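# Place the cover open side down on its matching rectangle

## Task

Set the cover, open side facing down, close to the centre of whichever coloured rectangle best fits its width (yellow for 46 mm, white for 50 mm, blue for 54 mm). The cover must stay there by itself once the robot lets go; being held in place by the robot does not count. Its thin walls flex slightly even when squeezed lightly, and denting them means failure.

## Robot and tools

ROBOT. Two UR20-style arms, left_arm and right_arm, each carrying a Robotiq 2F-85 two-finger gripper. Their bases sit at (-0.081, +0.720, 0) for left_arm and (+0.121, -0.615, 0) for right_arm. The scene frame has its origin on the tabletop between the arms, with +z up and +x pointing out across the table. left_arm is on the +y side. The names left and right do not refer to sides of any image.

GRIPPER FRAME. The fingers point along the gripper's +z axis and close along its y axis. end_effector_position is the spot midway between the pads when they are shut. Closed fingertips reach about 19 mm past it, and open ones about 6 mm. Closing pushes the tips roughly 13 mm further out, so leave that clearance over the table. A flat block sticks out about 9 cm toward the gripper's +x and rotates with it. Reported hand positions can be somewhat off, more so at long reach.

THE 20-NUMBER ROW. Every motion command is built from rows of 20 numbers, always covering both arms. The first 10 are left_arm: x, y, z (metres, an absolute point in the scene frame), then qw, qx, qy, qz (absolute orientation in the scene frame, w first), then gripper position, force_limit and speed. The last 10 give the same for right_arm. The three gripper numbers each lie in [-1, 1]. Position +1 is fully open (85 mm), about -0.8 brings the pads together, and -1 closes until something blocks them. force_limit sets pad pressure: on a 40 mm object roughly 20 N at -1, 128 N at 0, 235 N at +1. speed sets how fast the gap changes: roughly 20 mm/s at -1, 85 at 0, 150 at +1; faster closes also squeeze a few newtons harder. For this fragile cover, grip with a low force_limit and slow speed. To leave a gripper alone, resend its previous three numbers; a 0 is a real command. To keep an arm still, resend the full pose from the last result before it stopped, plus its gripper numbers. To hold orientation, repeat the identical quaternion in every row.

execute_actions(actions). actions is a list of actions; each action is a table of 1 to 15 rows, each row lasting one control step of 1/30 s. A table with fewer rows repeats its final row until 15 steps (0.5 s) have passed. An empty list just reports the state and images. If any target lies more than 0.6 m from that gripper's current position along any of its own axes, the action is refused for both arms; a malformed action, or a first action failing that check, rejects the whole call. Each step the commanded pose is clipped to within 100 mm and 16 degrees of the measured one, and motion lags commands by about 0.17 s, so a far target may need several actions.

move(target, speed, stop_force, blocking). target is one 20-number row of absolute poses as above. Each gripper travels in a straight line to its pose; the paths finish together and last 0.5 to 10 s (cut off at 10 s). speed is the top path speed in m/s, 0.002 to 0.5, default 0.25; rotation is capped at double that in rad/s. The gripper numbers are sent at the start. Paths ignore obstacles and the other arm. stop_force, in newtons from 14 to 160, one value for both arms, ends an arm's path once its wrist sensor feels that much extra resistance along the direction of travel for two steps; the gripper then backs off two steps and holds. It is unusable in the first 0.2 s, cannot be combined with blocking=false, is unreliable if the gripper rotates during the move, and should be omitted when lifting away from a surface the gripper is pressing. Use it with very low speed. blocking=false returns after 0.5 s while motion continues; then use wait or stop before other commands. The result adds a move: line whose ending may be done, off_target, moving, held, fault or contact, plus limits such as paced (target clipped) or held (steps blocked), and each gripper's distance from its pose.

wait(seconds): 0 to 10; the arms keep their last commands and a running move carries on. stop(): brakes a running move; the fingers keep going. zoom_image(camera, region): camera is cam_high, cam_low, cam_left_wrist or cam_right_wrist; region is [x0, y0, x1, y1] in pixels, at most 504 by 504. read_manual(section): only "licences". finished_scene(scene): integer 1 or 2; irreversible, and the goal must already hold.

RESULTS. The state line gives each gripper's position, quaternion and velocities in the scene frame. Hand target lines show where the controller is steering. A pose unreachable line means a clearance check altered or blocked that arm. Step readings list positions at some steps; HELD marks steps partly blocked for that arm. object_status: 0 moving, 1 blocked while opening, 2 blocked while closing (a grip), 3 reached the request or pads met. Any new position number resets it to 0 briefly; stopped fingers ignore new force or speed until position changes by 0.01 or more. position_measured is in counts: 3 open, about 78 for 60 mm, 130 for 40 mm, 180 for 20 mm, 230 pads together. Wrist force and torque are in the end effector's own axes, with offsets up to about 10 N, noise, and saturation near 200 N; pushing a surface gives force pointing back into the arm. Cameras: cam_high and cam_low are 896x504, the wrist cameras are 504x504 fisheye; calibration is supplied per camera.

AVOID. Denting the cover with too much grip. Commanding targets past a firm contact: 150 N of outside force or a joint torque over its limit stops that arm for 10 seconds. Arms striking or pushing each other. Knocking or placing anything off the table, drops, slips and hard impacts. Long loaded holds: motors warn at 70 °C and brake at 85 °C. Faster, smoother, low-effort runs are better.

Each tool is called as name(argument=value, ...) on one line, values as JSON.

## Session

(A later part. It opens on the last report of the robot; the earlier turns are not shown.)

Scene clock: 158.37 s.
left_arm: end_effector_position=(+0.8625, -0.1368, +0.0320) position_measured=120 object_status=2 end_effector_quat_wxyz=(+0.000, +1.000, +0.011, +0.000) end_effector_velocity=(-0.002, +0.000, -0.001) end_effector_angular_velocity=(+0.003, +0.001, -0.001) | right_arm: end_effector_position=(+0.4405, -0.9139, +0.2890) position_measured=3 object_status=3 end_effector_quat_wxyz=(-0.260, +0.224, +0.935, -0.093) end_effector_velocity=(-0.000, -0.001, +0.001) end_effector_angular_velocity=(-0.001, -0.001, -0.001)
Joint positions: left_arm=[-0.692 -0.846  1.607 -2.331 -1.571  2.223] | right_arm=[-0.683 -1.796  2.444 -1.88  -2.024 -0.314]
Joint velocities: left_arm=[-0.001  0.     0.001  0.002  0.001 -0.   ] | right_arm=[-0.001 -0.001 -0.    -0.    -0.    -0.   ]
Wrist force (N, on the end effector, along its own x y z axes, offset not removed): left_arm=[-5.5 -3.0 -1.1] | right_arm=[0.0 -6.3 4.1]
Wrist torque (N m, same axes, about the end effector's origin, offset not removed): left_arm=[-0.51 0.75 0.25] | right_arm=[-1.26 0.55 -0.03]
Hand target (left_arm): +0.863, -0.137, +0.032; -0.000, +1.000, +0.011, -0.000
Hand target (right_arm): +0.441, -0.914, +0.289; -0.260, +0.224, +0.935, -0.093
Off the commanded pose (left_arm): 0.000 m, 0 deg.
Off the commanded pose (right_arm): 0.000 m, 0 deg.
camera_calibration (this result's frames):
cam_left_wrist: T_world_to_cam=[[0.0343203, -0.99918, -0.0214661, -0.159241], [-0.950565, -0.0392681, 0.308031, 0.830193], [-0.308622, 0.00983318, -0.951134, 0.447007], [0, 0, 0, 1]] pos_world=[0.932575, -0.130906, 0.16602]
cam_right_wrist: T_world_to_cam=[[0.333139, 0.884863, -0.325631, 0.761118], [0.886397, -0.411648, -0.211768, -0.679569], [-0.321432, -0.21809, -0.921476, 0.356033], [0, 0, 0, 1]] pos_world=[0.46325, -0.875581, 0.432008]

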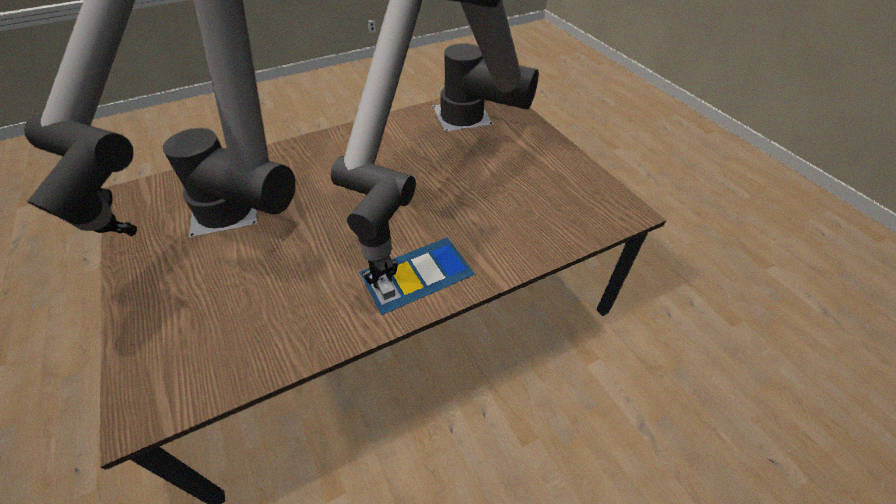

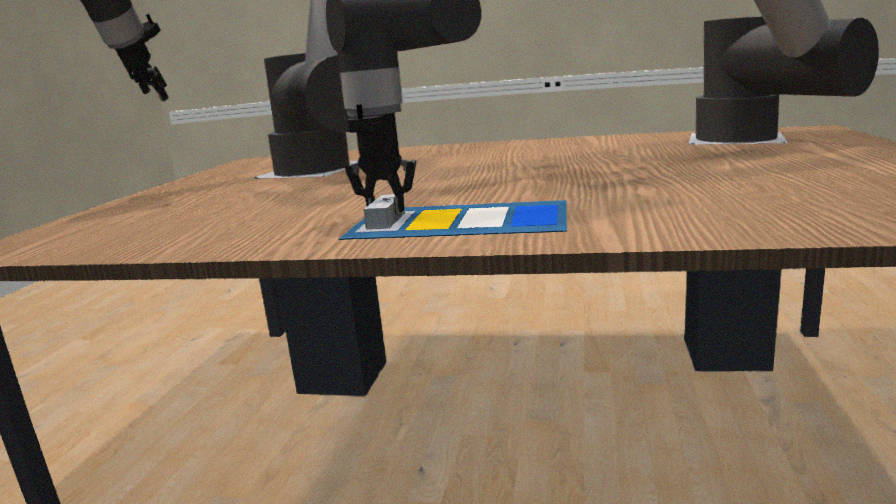

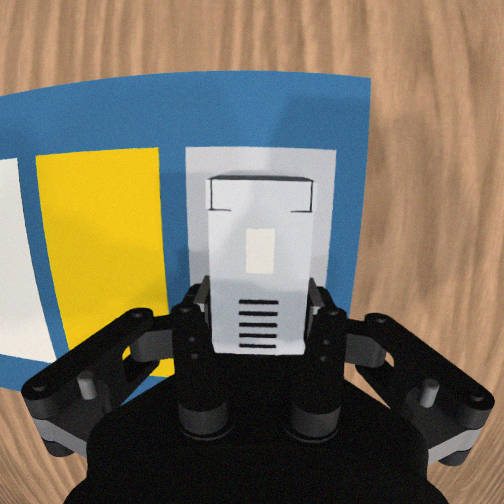

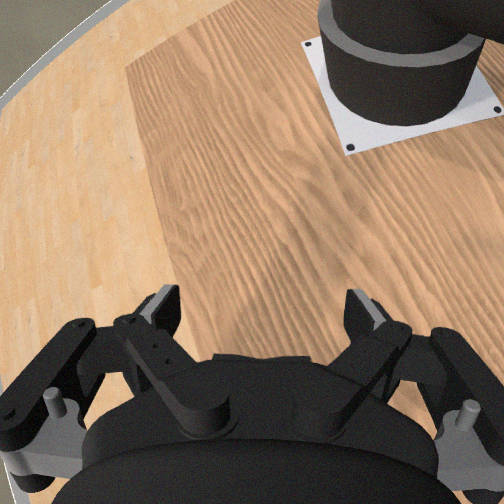

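execute_actions(actions=[[[0.8625,-0.1368,0.03205,0,0.99994,0.01134,0,-1,-1,-1,0.4405,-0.9139,0.2890,-0.260,0.224,0.935,-0.093,1,-1,-1],[0.8625,-0.1368,0.03237,0,0.99994,0.01134,0,-1,-1,-1,0.4405,-0.9139,0.2890,-0.260,0.224,0.935,-0.093,1,-1,-1],[0.8625,-0.1368,0.03311,0,0.99994,0.01134,0,-1,-1,-1,0.4405,-0.9139,0.2890,-0.260,0.224,0.935,-0.093,1,-1,-1],[0.8625,-0.1368,0.03432,0,0.99994,0.01134,0,-1,-1,-1,0.4405,-0.9139,0.2890,-0.260,0.224,0.935,-0.093,1,-1,-1],[0.8625,-0.1368,0.03594,0,0.99994,0.01134,0,-1,-1,-1,0.4405,-0.9139,0.2890,-0.260,0.224,0.935,-0.093,1,-1,-1],[0.8625,-0.13676,0.03789,0,0.99994,0.01134,0,-1,-1,-1,0.4405,-0.9139,0.2890,-0.260,0.224,0.935,-0.093,1,-1,-1],[0.8625,-0.13649,0.0400,0,0.99994,0.01134,0,-1,-1,-1,0.4405,-0.9139,0.2890,-0.260,0.224,0.935,-0.093,1,-1,-1],[0.8625,-0.13581,0.04211,0,0.99994,0.01134,0,-1,-1,-1,0.4405,-0.9139,0.2890,-0.260,0.224,0.935,-0.093,1,-1,-1],[0.86245,-0.13458,0.04406,0,0.99994,0.01134,0,-1,-1,-1,0.4405,-0.9139,0.2890,-0.260,0.224,0.935,-0.093,1,-1,-1],[0.86241,-0.13272,0.04568,0,0.99994,0.01134,0,-1,-1,-1,0.4405,-0.9139,0.2890,-0.260,0.224,0.935,-0.093,1,-1,-1],[0.86236,-0.13017,0.04689,0,0.99994,0.01134,0,-1,-1,-1,0.4405,-0.9139,0.2890,-0.260,0.224,0.935,-0.093,1,-1,-1],[0.86229,-0.12692,0.04763,0,0.99994,0.01134,0,-1,-1,-1,0.4405,-0.9139,0.2890,-0.260,0.224,0.935,-0.093,1,-1,-1],[0.86221,-0.12300,0.04795,0,0.99994,0.01134,0,-1,-1,-1,0.4405,-0.9139,0.2890,-0.260,0.224,0.935,-0.093,1,-1,-1],[0.86211,-0.11843,0.048,0,0.99994,0.01134,0,-1,-1,-1,0.4405,-0.9139,0.2890,-0.260,0.224,0.935,-0.093,1,-1,-1],[0.86201,-0.11330,0.048,0,0.99994,0.01134,0,-1,-1,-1,0.4405,-0.9139,0.2890,-0.260,0.224,0.935,-0.093,1,-1,-1]],[[0.86189,-0.10769,0.048,0,0.99994,0.01134,0,-1,-1,-1,0.4405,-0.9139,0.2890,-0.260,0.224,0.935,-0.093,1,-1,-1],[0.86176,-0.10170,0.048,0,0.99994,0.01134,0,-1,-1,-1,0.4405,-0.9139,0.2890,-0.260,0.224,0.935,-0.093,1,-1,-1],[0.86163,-0.09547,0.048,0,0.99994,0.01134,0,-1,-1,-1,0.4405,-0.9139,0.2890,-0.260,0.224,0.935,-0.093,1,-1,-1],[0.8615,-0.08910,0.048,0,0.99994,0.01134,0,-1,-1,-1,0.4405,-0.9139,0.2890,-0.260,0.224,0.935,-0.093,1,-1,-1],[0.86137,-0.08273,0.048,0,0.99994,0.01134,0,-1,-1,-1,0.4405,-0.9139,0.2890,-0.260,0.224,0.935,-0.093,1,-1,-1],[0.86124,-0.07650,0.048,0,0.99994,0.01134,0,-1,-1,-1,0.4405,-0.9139,0.2890,-0.260,0.224,0.935,-0.093,1,-1,-1],[0.86111,-0.07051,0.048,0,0.99994,0.01134,0,-1,-1,-1,0.4405,-0.9139,0.2890,-0.260,0.224,0.935,-0.093,1,-1,-1],[0.86099,-0.06490,0.048,0,0.99994,0.01134,0,-1,-1,-1,0.4405,-0.9139,0.2890,-0.260,0.224,0.935,-0.093,1,-1,-1],[0.86089,-0.05977,0.048,0,0.99994,0.01134,0,-1,-1,-1,0.4405,-0.9139,0.2890,-0.260,0.224,0.935,-0.093,1,-1,-1],[0.86079,-0.05520,0.04797,0,0.99994,0.01134,0,-1,-1,-1,0.4405,-0.9139,0.2890,-0.260,0.224,0.935,-0.093,1,-1,-1],[0.86071,-0.05128,0.04776,0,0.99994,0.01134,0,-1,-1,-1,0.4405,-0.9139,0.2890,-0.260,0.224,0.935,-0.093,1,-1,-1],[0.86064,-0.04803,0.04726,0,0.99994,0.01134,0,-1,-1,-1,0.4405,-0.9139,0.2890,-0.260,0.224,0.935,-0.093,1,-1,-1],[0.86059,-0.04548,0.04643,0,0.99994,0.01134,0,-1,-1,-1,0.4405,-0.9139,0.2890,-0.260,0.224,0.935,-0.093,1,-1,-1],[0.86055,-0.04362,0.04526,0,0.99994,0.01134,0,-1,-1,-1,0.4405,-0.9139,0.2890,-0.260,0.224,0.935,-0.093,1,-1,-1],[0.86052,-0.04239,0.04382,0,0.99994,0.01134,0,-1,-1,-1,0.4405,-0.9139,0.2890,-0.260,0.224,0.935,-0.093,1,-1,-1]],[[0.86051,-0.04171,0.04216,0,0.99994,0.01134,0,-1,-1,-1,0.4405,-0.9139,0.2890,-0.260,0.224,0.935,-0.093,1,-1,-1],[0.8605,-0.04144,0.0404,0,0.99994,0.01134,0,-1,-1,-1,0.4405,-0.9139,0.2890,-0.260,0.224,0.935,-0.093,1,-1,-1],[0.8605,-0.0414,0.03864,0,0.99994,0.01134,0,-1,-1,-1,0.4405,-0.9139,0.2890,-0.260,0.224,0.935,-0.093,1,-1,-1],[0.8605,-0.0414,0.03698,0,0.99994,0.01134,0,-1,-1,-1,0.4405,-0.9139,0.2890,-0.260,0.224,0.935,-0.093,1,-1,-1],[0.8605,-0.0414,0.03554,0,0.99994,0.01134,0,-1,-1,-1,0.4405,-0.9139,0.2890,-0.260,0.224,0.935,-0.093,1,-1,-1],[0.8605,-0.0414,0.03437,0,0.99994,0.01134,0,-1,-1,-1,0.4405,-0.9139,0.2890,-0.260,0.224,0.935,-0.093,1,-1,-1],[0.8605,-0.0414,0.03354,0,0.99994,0.01134,0,-1,-1,-1,0.4405,-0.9139,0.2890,-0.260,0.224,0.935,-0.093,1,-1,-1],[0.8605,-0.0414,0.03304,0,0.99994,0.01134,0,-1,-1,-1,0.4405,-0.9139,0.2890,-0.260,0.224,0.935,-0.093,1,-1,-1],[0.8605,-0.0414,0.03283,0,0.99994,0.01134,0,-1,-1,-1,0.4405,-0.9139,0.2890,-0.260,0.224,0.935,-0.093,1,-1,-1],[0.8605,-0.0414,0.0328,0,0.99994,0.01134,0,-1,-1,-1,0.4405,-0.9139,0.2890,-0.260,0.224,0.935,-0.093,1,-1,-1]]])

Scene clock: 205.53 s.
left_arm: end_effector_position=(+0.8605, -0.0416, +0.0335) position_measured=120 object_status=2 end_effector_quat_wxyz=(-0.000, +1.000, +0.011, +0.000) end_effector_velocity=(-0.001, +0.001, -0.007) end_effector_angular_velocity=(+0.001, +0.002, -0.001) | right_arm: end_effector_position=(+0.4405, -0.9139, +0.2890) position_measured=3 object_status=3 end_effector_quat_wxyz=(-0.260, +0.224, +0.935, -0.093) end_effector_velocity=(+0.000, +0.000, +0.000) end_effector_angular_velocity=(+0.001, +0.000, +0.001)
Joint positions: left_arm=[-0.643 -0.9    1.716 -2.387 -1.571  2.272] | right_arm=[-0.683 -1.796  2.444 -1.88  -2.024 -0.314]
Joint velocities: left_arm=[ 0.     0.005  0.003 -0.007 -0.001  0.001] | right_arm=[ 0.     0.    -0.     0.     0.    -0.001]
Wrist force (N, on the end effector, along its own x y z axes, offset not removed): left_arm=[-1.1 -3.1 6.6] | right_arm=[0.1 -6.6 4.8]
Wrist torque (N m, same axes, about the end effector's origin, offset not removed): left_arm=[-0.62 -0.01 0.22] | right_arm=[-1.27 0.57 -0.05]
Hand target (left_arm): +0.861, -0.041, +0.033; -0.000, +1.000, +0.011, -0.000
Hand target (right_arm): +0.441, -0.914, +0.289; -0.260, +0.224, +0.935, -0.093
Off the commanded pose (left_arm): 0.001 m, 0 deg.
Off the commanded pose (right_arm): 0.000 m, 0 deg.
Step readings (end_effector_position; steps 1 to 15: 1st action; 16 to 30: 2nd action; 31 to 45: 3rd action):
0: left_arm (+0.8625, -0.1368, +0.0320) | right_arm (+0.4405, -0.9139, +0.2890)
1: left_arm (+0.8625, -0.1368, +0.0320) | right_arm (+0.4405, -0.9139, +0.2890)
2: left_arm (+0.8625, -0.1368, +0.0320) | right_arm (+0.4405, -0.9139, +0.2890)
4: left_arm (+0.8625, -0.1368, +0.0322) | right_arm (+0.4405, -0.9139, +0.2890)
8: left_arm (+0.8623, -0.1365, +0.0350) | right_arm (+0.4405, -0.9139, +0.2890)
15: left_arm (+0.8622, -0.1287, +0.0451) | right_arm (+0.4405, -0.9139, +0.2890)
16: left_arm (+0.8622, -0.1256, +0.0458) | right_arm (+0.4405, -0.9139, +0.2890)
17: left_arm (+0.8621, -0.1219, +0.0464) | right_arm (+0.4405, -0.9139, +0.2890)
19: left_arm (+0.8621, -0.1131, +0.0471) | right_arm (+0.4405, -0.9139, +0.2890)
23: left_arm (+0.8617, -0.0914, +0.0476) | right_arm (+0.4405, -0.9139, +0.2890)
30: left_arm (+0.8609, -0.0563, +0.0469) | right_arm (+0.4405, -0.9139, +0.2890)
31: left_arm (+0.8608, -0.0530, +0.0463) | right_arm (+0.4405, -0.9139, +0.2890)
32: left_arm (+0.8607, -0.0503, +0.0454) | right_arm (+0.4405, -0.9139, +0.2890)
34: left_arm (+0.8606, -0.0464, +0.0432) | right_arm (+0.4405, -0.9139, +0.2890)
38: left_arm (+0.8605, -0.0430, +0.0379) | right_arm (+0.4405, -0.9139, +0.2890)
45: end_effector_position above
camera_calibration (this result's frames):
cam_left_wrist: T_world_to_cam=[[0.0343111, -0.999179, -0.0215252, -0.064022], [-0.950571, -0.0392774, 0.308013, 0.831575], [-0.308606, 0.00989292, -0.951139, 0.44688], [0, 0, 0, 1]] pos_world=[0.930578, -0.0357283, 0.167531]
cam_right_wrist: T_world_to_cam=[[0.333139, 0.884863, -0.325631, 0.761118], [0.886397, -0.411648, -0.211769, -0.679569], [-0.321432, -0.21809, -0.921476, 0.356033], [0, 0, 0, 1]] pos_world=[0.46325, -0.875581, 0.432008]

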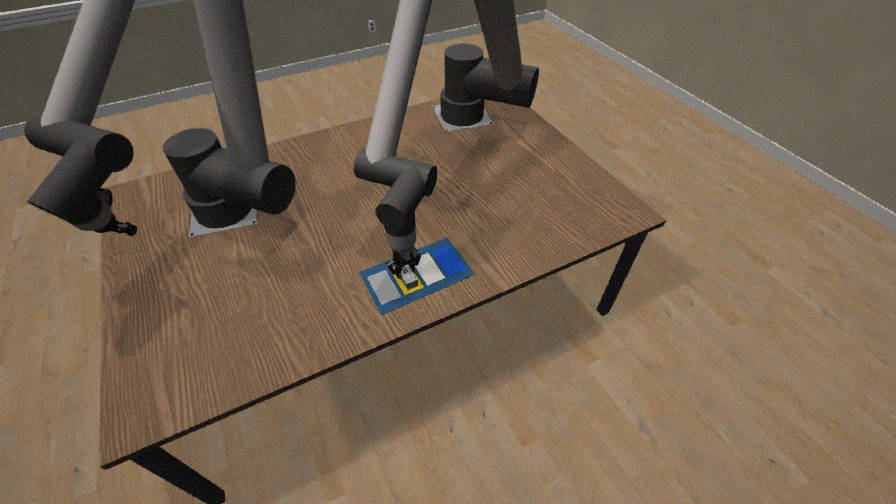

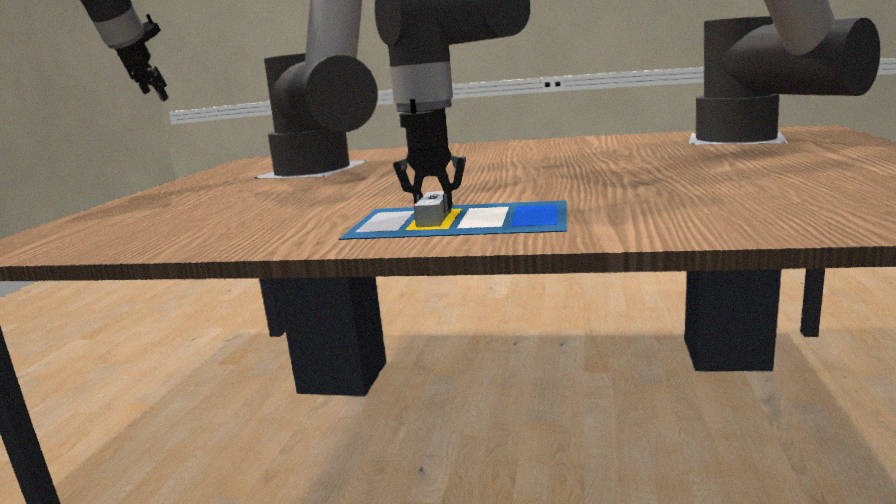

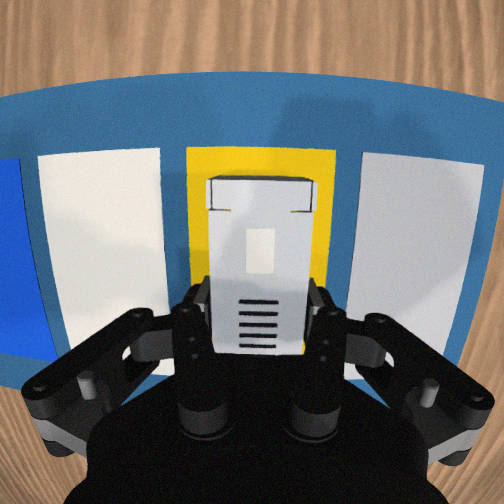

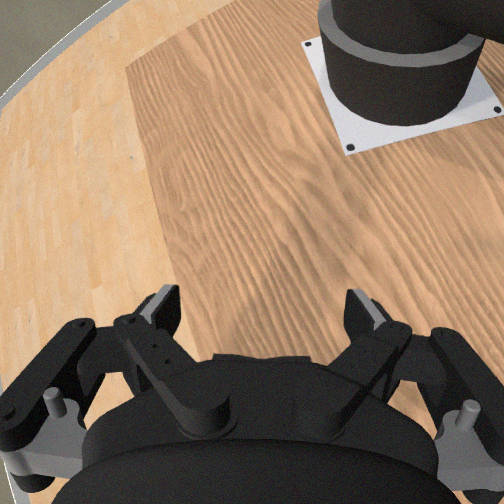

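execute_actions(actions=[])

zoom_image(camera="cam_left_wrist", region=[175, 135, 345, 270])

zoom_image(camera="cam_low", region=[390, 150, 480, 245])

Scene clock: 208.93 s.
left_arm: end_effector_position=(+0.8605, -0.0414, +0.0328) position_measured=120 object_status=2 end_effector_quat_wxyz=(-0.000, +1.000, +0.011, -0.000) end_effector_velocity=(-0.000, +0.002, -0.003) end_effector_angular_velocity=(+0.004, +0.002, +0.001) | right_arm: end_effector_position=(+0.4405, -0.9139, +0.2890) position_measured=3 object_status=3 end_effector_quat_wxyz=(-0.260, +0.224, +0.935, -0.093) end_effector_velocity=(-0.000, -0.001, -0.000) end_effector_angular_velocity=(+0.000, +0.000, -0.002)
Joint positions: left_arm=[-0.643 -0.9    1.716 -2.387 -1.571  2.272] | right_arm=[-0.683 -1.796  2.444 -1.88  -2.024 -0.314]
Joint velocities: left_arm=[ 0.     0.002  0.     0.002  0.001 -0.   ] | right_arm=[-0.002  0.    -0.     0.    -0.     0.   ]
Wrist force (N, on the end effector, along its own x y z axes, offset not removed): left_arm=[-3.7 -2.7 6.9] | right_arm=[0.4 -4.8 3.8]
Wrist torque (N m, same axes, about the end effector's origin, offset not removed): left_arm=[-0.57 0.45 0.25] | right_arm=[-0.91 0.53 -0.04]
Hand target (left_arm): +0.861, -0.041, +0.033; -0.000, +1.000, +0.011, -0.000
Hand target (right_arm): +0.441, -0.914, +0.289; -0.260, +0.224, +0.935, -0.093
Off the commanded pose (left_arm): 0.000 m, 0 deg.
Off the commanded pose (right_arm): 0.000 m, 0 deg.
camera_calibration (this result's frames):
cam_left_wrist: T_world_to_cam=[[0.0343212, -0.99918, -0.0214963, -0.063838], [-0.95056, -0.0392785, 0.308048, 0.831796], [-0.308639, 0.00986099, -0.951128, 0.446205], [0, 0, 0, 1]] pos_world=[0.930579, -0.035514, 0.166793]
cam_right_wrist: T_world_to_cam=[[0.333139, 0.884863, -0.325631, 0.761118], [0.886397, -0.411648, -0.211769, -0.679569], [-0.321432, -0.21809, -0.921476, 0.356033], [0, 0, 0, 1]] pos_world=[0.46325, -0.875581, 0.432008]

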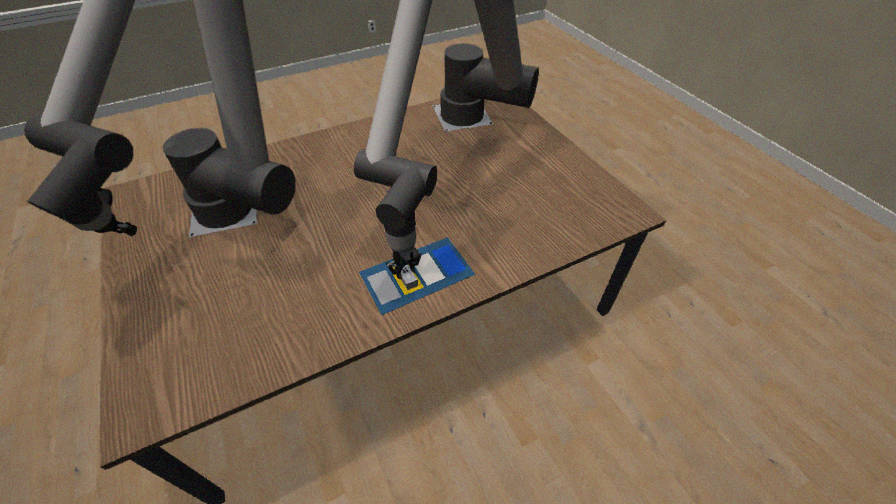

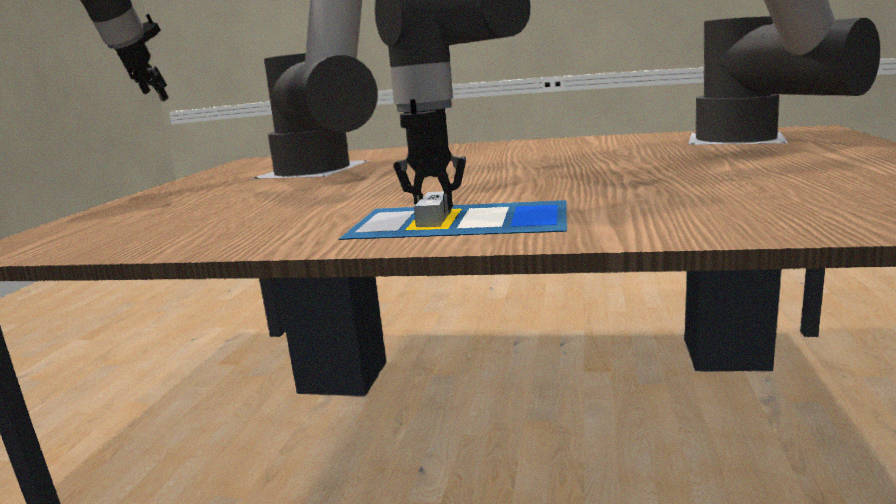

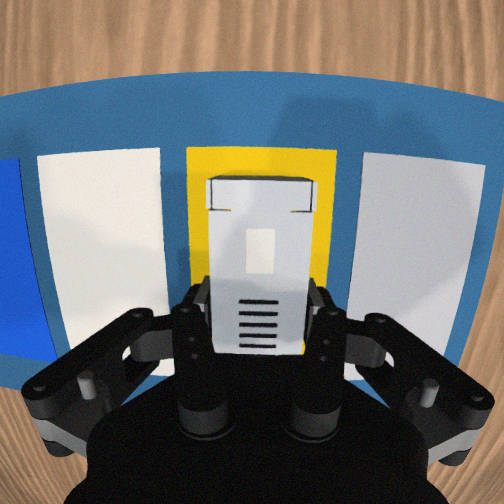

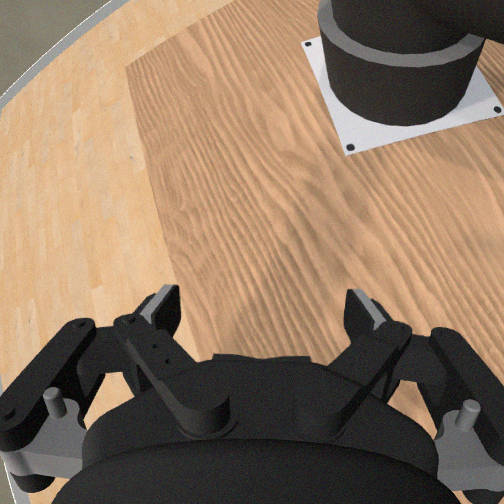

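Region (175, 135, 345, 270) of cam_left_wrist's 504x504 image, scaled by 2.965, with more detail than that image has; it fills the top 400 rows of this view, and the rest is white.

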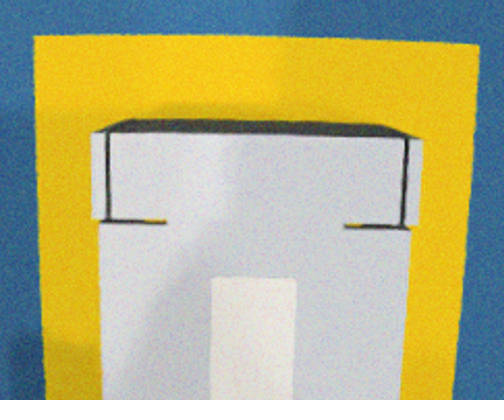

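Region (390, 150, 480, 245) of cam_low's 896x504 image, scaled by 5.305, with more detail than that image has; it fills the left 477 columns of this view, and the rest is white.

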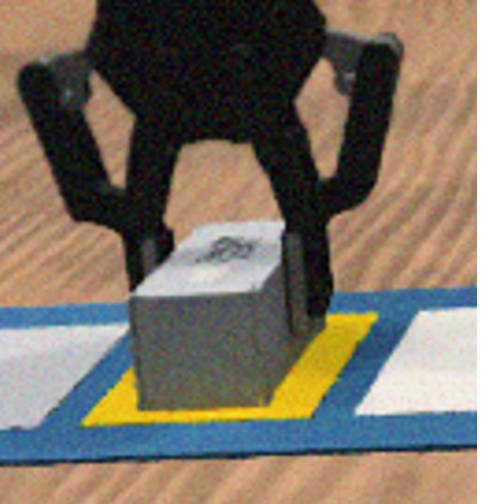

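execute_actions(actions=[[[0.8605,-0.0414,0.0325,0,0.99994,0.01134,0,-1,-1,-1,0.4405,-0.9139,0.2890,-0.260,0.224,0.935,-0.093,1,-1,-1],[0.8605,-0.0414,0.0322,0,0.99994,0.01134,0,-1,-1,-1,0.4405,-0.9139,0.2890,-0.260,0.224,0.935,-0.093,1,-1,-1],[0.8605,-0.0414,0.0320,0,0.99994,0.01134,0,-1,-1,-1,0.4405,-0.9139,0.2890,-0.260,0.224,0.935,-0.093,1,-1,-1],[0.8605,-0.0414,0.0320,0,0.99994,0.01134,0,-1,-1,-1,0.4405,-0.9139,0.2890,-0.260,0.224,0.935,-0.093,1,-1,-1],[0.8605,-0.0414,0.0320,0,0.99994,0.01134,0,-1,-1,-1,0.4405,-0.9139,0.2890,-0.260,0.224,0.935,-0.093,1,-1,-1],[0.8605,-0.0414,0.0320,0,0.99994,0.01134,0,0.5,-1,-0.5,0.4405,-0.9139,0.2890,-0.260,0.224,0.935,-0.093,1,-1,-1],[0.8605,-0.0414,0.0320,0,0.99994,0.01134,0,0.5,-1,-0.5,0.4405,-0.9139,0.2890,-0.260,0.224,0.935,-0.093,1,-1,-1],[0.8605,-0.0414,0.0320,0,0.99994,0.01134,0,0.5,-1,-0.5,0.4405,-0.9139,0.2890,-0.260,0.224,0.935,-0.093,1,-1,-1],[0.8605,-0.0414,0.0320,0,0.99994,0.01134,0,0.5,-1,-0.5,0.4405,-0.9139,0.2890,-0.260,0.224,0.935,-0.093,1,-1,-1],[0.8605,-0.0414,0.0320,0,0.99994,0.01134,0,0.5,-1,-0.5,0.4405,-0.9139,0.2890,-0.260,0.224,0.935,-0.093,1,-1,-1],[0.8605,-0.0414,0.0320,0,0.99994,0.01134,0,0.5,-1,-0.5,0.4405,-0.9139,0.2890,-0.260,0.224,0.935,-0.093,1,-1,-1],[0.8605,-0.0414,0.03211,0,0.99994,0.01134,0,0.5,-1,-0.5,0.4405,-0.9139,0.2890,-0.260,0.224,0.935,-0.093,1,-1,-1],[0.8605,-0.0414,0.03277,0,0.99994,0.01134,0,0.5,-1,-0.5,0.4405,-0.9139,0.2890,-0.260,0.224,0.935,-0.093,1,-1,-1],[0.8605,-0.0414,0.03434,0,0.99994,0.01134,0,0.5,-1,-0.5,0.4405,-0.9139,0.2890,-0.260,0.224,0.935,-0.093,1,-1,-1],[0.8605,-0.0414,0.03697,0,0.99994,0.01134,0,0.5,-1,-0.5,0.4405,-0.9139,0.2890,-0.260,0.224,0.935,-0.093,1,-1,-1]],[[0.8605,-0.0414,0.04064,0,0.99994,0.01134,0,0.5,-1,-0.5,0.4405,-0.9139,0.2890,-0.260,0.224,0.935,-0.093,1,-1,-1],[0.8605,-0.0414,0.04521,0,0.99994,0.01134,0,0.5,-1,-0.5,0.4405,-0.9139,0.2890,-0.260,0.224,0.935,-0.093,1,-1,-1],[0.8605,-0.0414,0.05043,0,0.99994,0.01134,0,0.5,-1,-0.5,0.4405,-0.9139,0.2890,-0.260,0.224,0.935,-0.093,1,-1,-1],[0.8605,-0.0414,0.056,0,0.99994,0.01134,0,0.5,-1,-0.5,0.4405,-0.9139,0.2890,-0.260,0.224,0.935,-0.093,1,-1,-1],[0.8605,-0.0414,0.06157,0,0.99994,0.01134,0,0.5,-1,-0.5,0.4405,-0.9139,0.2890,-0.260,0.224,0.935,-0.093,1,-1,-1],[0.8605,-0.0414,0.06679,0,0.99994,0.01134,0,0.5,-1,-0.5,0.4405,-0.9139,0.2890,-0.260,0.224,0.935,-0.093,1,-1,-1],[0.8605,-0.0414,0.07136,0,0.99994,0.01134,0,0.5,-1,-0.5,0.4405,-0.9139,0.2890,-0.260,0.224,0.935,-0.093,1,-1,-1],[0.8605,-0.0414,0.07503,0,0.99994,0.01134,0,0.5,-1,-0.5,0.4405,-0.9139,0.2890,-0.260,0.224,0.935,-0.093,1,-1,-1],[0.8605,-0.0414,0.07766,0,0.99994,0.01134,0,0.5,-1,-0.5,0.4405,-0.9139,0.2890,-0.260,0.224,0.935,-0.093,1,-1,-1],[0.8605,-0.0414,0.07923,0,0.99994,0.01134,0,0.5,-1,-0.5,0.4405,-0.9139,0.2890,-0.260,0.224,0.935,-0.093,1,-1,-1],[0.8605,-0.0414,0.07989,0,0.99994,0.01134,0,0.5,-1,-0.5,0.4405,-0.9139,0.2890,-0.260,0.224,0.935,-0.093,1,-1,-1],[0.8605,-0.0414,0.080,0,0.99994,0.01134,0,0.5,-1,-0.5,0.4405,-0.9139,0.2890,-0.260,0.224,0.935,-0.093,1,-1,-1]]])

Scene clock: 223.80 s.
left_arm: end_effector_position=(+0.8605, -0.0414, +0.0760) position_measured=66 object_status=3 end_effector_quat_wxyz=(+0.000, +1.000, +0.011, +0.000) end_effector_velocity=(-0.003, +0.001, +0.032) end_effector_angular_velocity=(+0.003, +0.004, -0.001) | right_arm: end_effector_position=(+0.4405, -0.9139, +0.2890) position_measured=3 object_status=3 end_effector_quat_wxyz=(-0.260, +0.224, +0.935, -0.093) end_effector_velocity=(-0.001, +0.001, -0.001) end_effector_angular_velocity=(+0.001, +0.001, -0.000)
Joint positions: left_arm=[-0.643 -0.936  1.705 -2.34  -1.571  2.272] | right_arm=[-0.683 -1.796  2.444 -1.88  -2.024 -0.314]
Joint velocities: left_arm=[-0.001 -0.028 -0.009  0.041 -0.001 -0.   ] | right_arm=[-0.    -0.     0.001  0.    -0.    -0.   ]
Wrist force (N, on the end effector, along its own x y z axes, offset not removed): left_arm=[-3.9 -3.9 3.8] | right_arm=[0.0 -4.4 5.3]
Wrist torque (N m, same axes, about the end effector's origin, offset not removed): left_arm=[-0.75 0.55 0.28] | right_arm=[-0.83 0.58 -0.08]
Hand target (left_arm): +0.860, -0.041, +0.080; +0.000, +1.000, +0.011, +0.000
Hand target (right_arm): +0.441, -0.914, +0.289; -0.260, +0.224, +0.935, -0.093
Off the commanded pose (left_arm): 0.004 m, 0 deg.
Off the commanded pose (right_arm): 0.000 m, 0 deg.
Step readings (end_effector_position; steps 1 to 15: 1st action; 16 to 30: 2nd action):
0: left_arm (+0.8605, -0.0414, +0.0328) | right_arm (+0.4405, -0.9139, +0.2890)
1: left_arm (+0.8605, -0.0414, +0.0328) | right_arm (+0.4405, -0.9139, +0.2890)
2: left_arm (+0.8605, -0.0414, +0.0327) | right_arm (+0.4405, -0.9139, +0.2890)
4: left_arm (+0.8605, -0.0414, +0.0325) | right_arm (+0.4405, -0.9139, +0.2890)
8: left_arm (+0.8605, -0.0414, +0.0322) | right_arm (+0.4405, -0.9139, +0.2890)
15: left_arm (+0.8605, -0.0414, +0.0324) | right_arm (+0.4405, -0.9139, +0.2890)
16: left_arm (+0.8604, -0.0413, +0.0331) | right_arm (+0.4405, -0.9139, +0.2890)
17: left_arm (+0.8603, -0.0412, +0.0344) | right_arm (+0.4405, -0.9139, +0.2890)
19: left_arm (+0.8603, -0.0412, +0.0391) | right_arm (+0.4405, -0.9139, +0.2890)
23: left_arm (+0.8604, -0.0413, +0.0553) | right_arm (+0.4405, -0.9139, +0.2890)
30: end_effector_position above
camera_calibration (this result's frames):
cam_left_wrist: T_world_to_cam=[[0.0343261, -0.999183, -0.0213351, -0.0628702], [-0.950602, -0.0392321, 0.307922, 0.818517], [-0.308508, 0.0097114, -0.951172, 0.487236], [0, 0, 0, 1]] pos_world=[0.930558, -0.0354384, 0.210064]
cam_right_wrist: T_world_to_cam=[[0.333139, 0.884863, -0.325631, 0.761118], [0.886397, -0.411648, -0.211769, -0.679569], [-0.321432, -0.21809, -0.921476, 0.356033], [0, 0, 0, 1]] pos_world=[0.46325, -0.875581, 0.432008]

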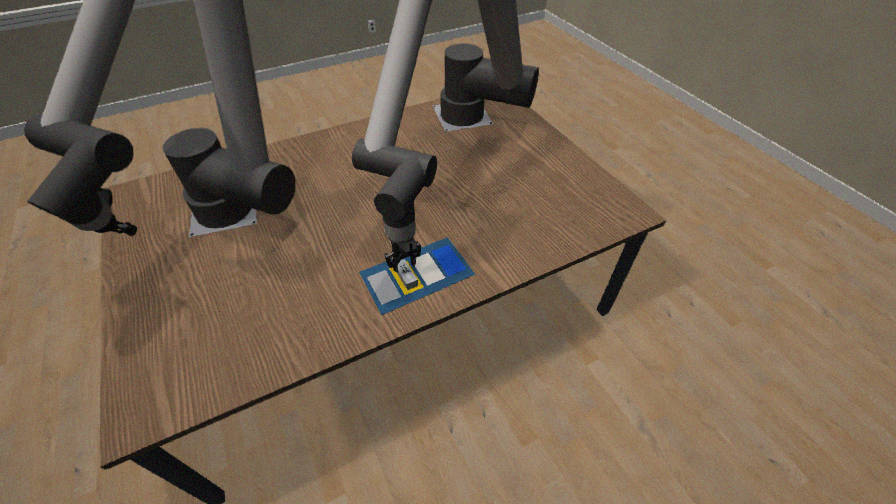

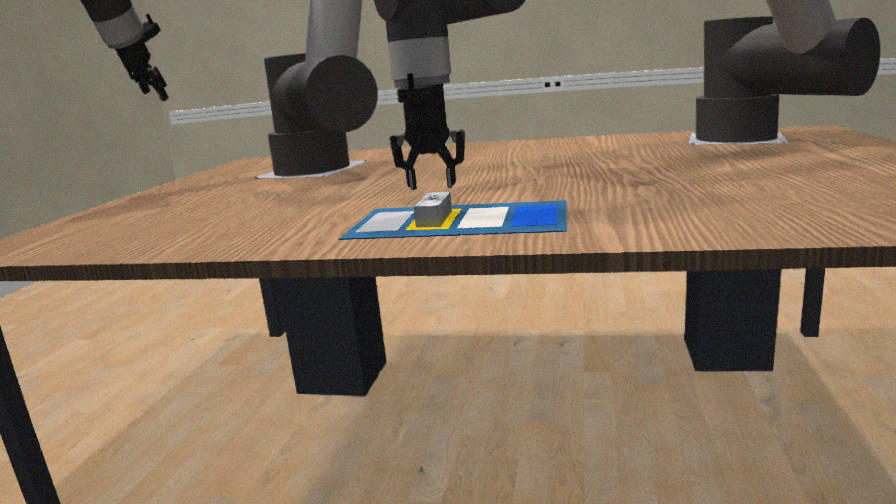

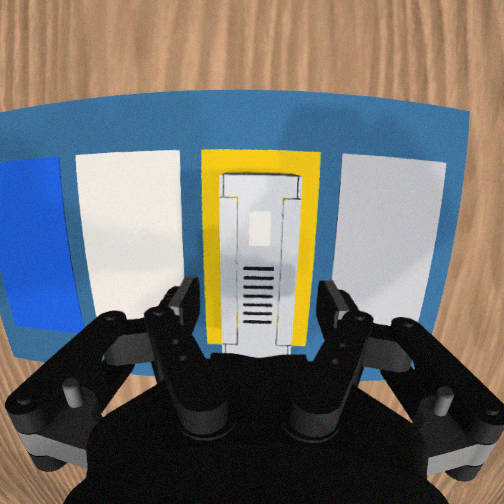

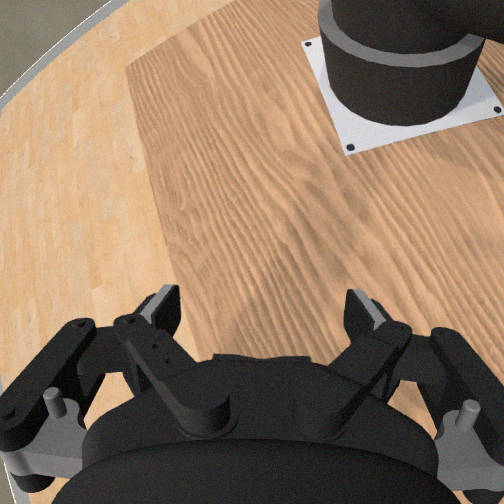

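zoom_image(camera="cam_left_wrist", region=[185, 140, 335, 360])

Region (185, 140, 335, 360) of cam_left_wrist's 504x504 image, scaled by 2.291, with more detail than that image has; it fills the left 344 columns of this view, and the rest is white.

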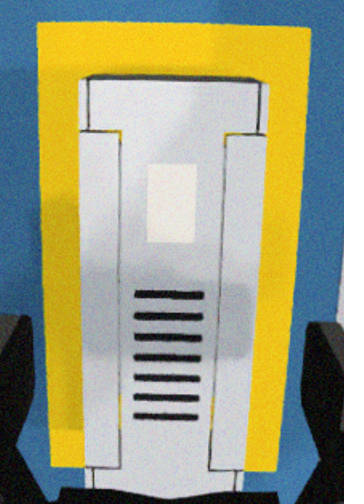

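The cover measured 46 mm. It now sits centred on the yellow rectangle, its walls have sprung back, and the gripper is clear of it.

finished_scene(scene=1)

The scene is finished: the task was done.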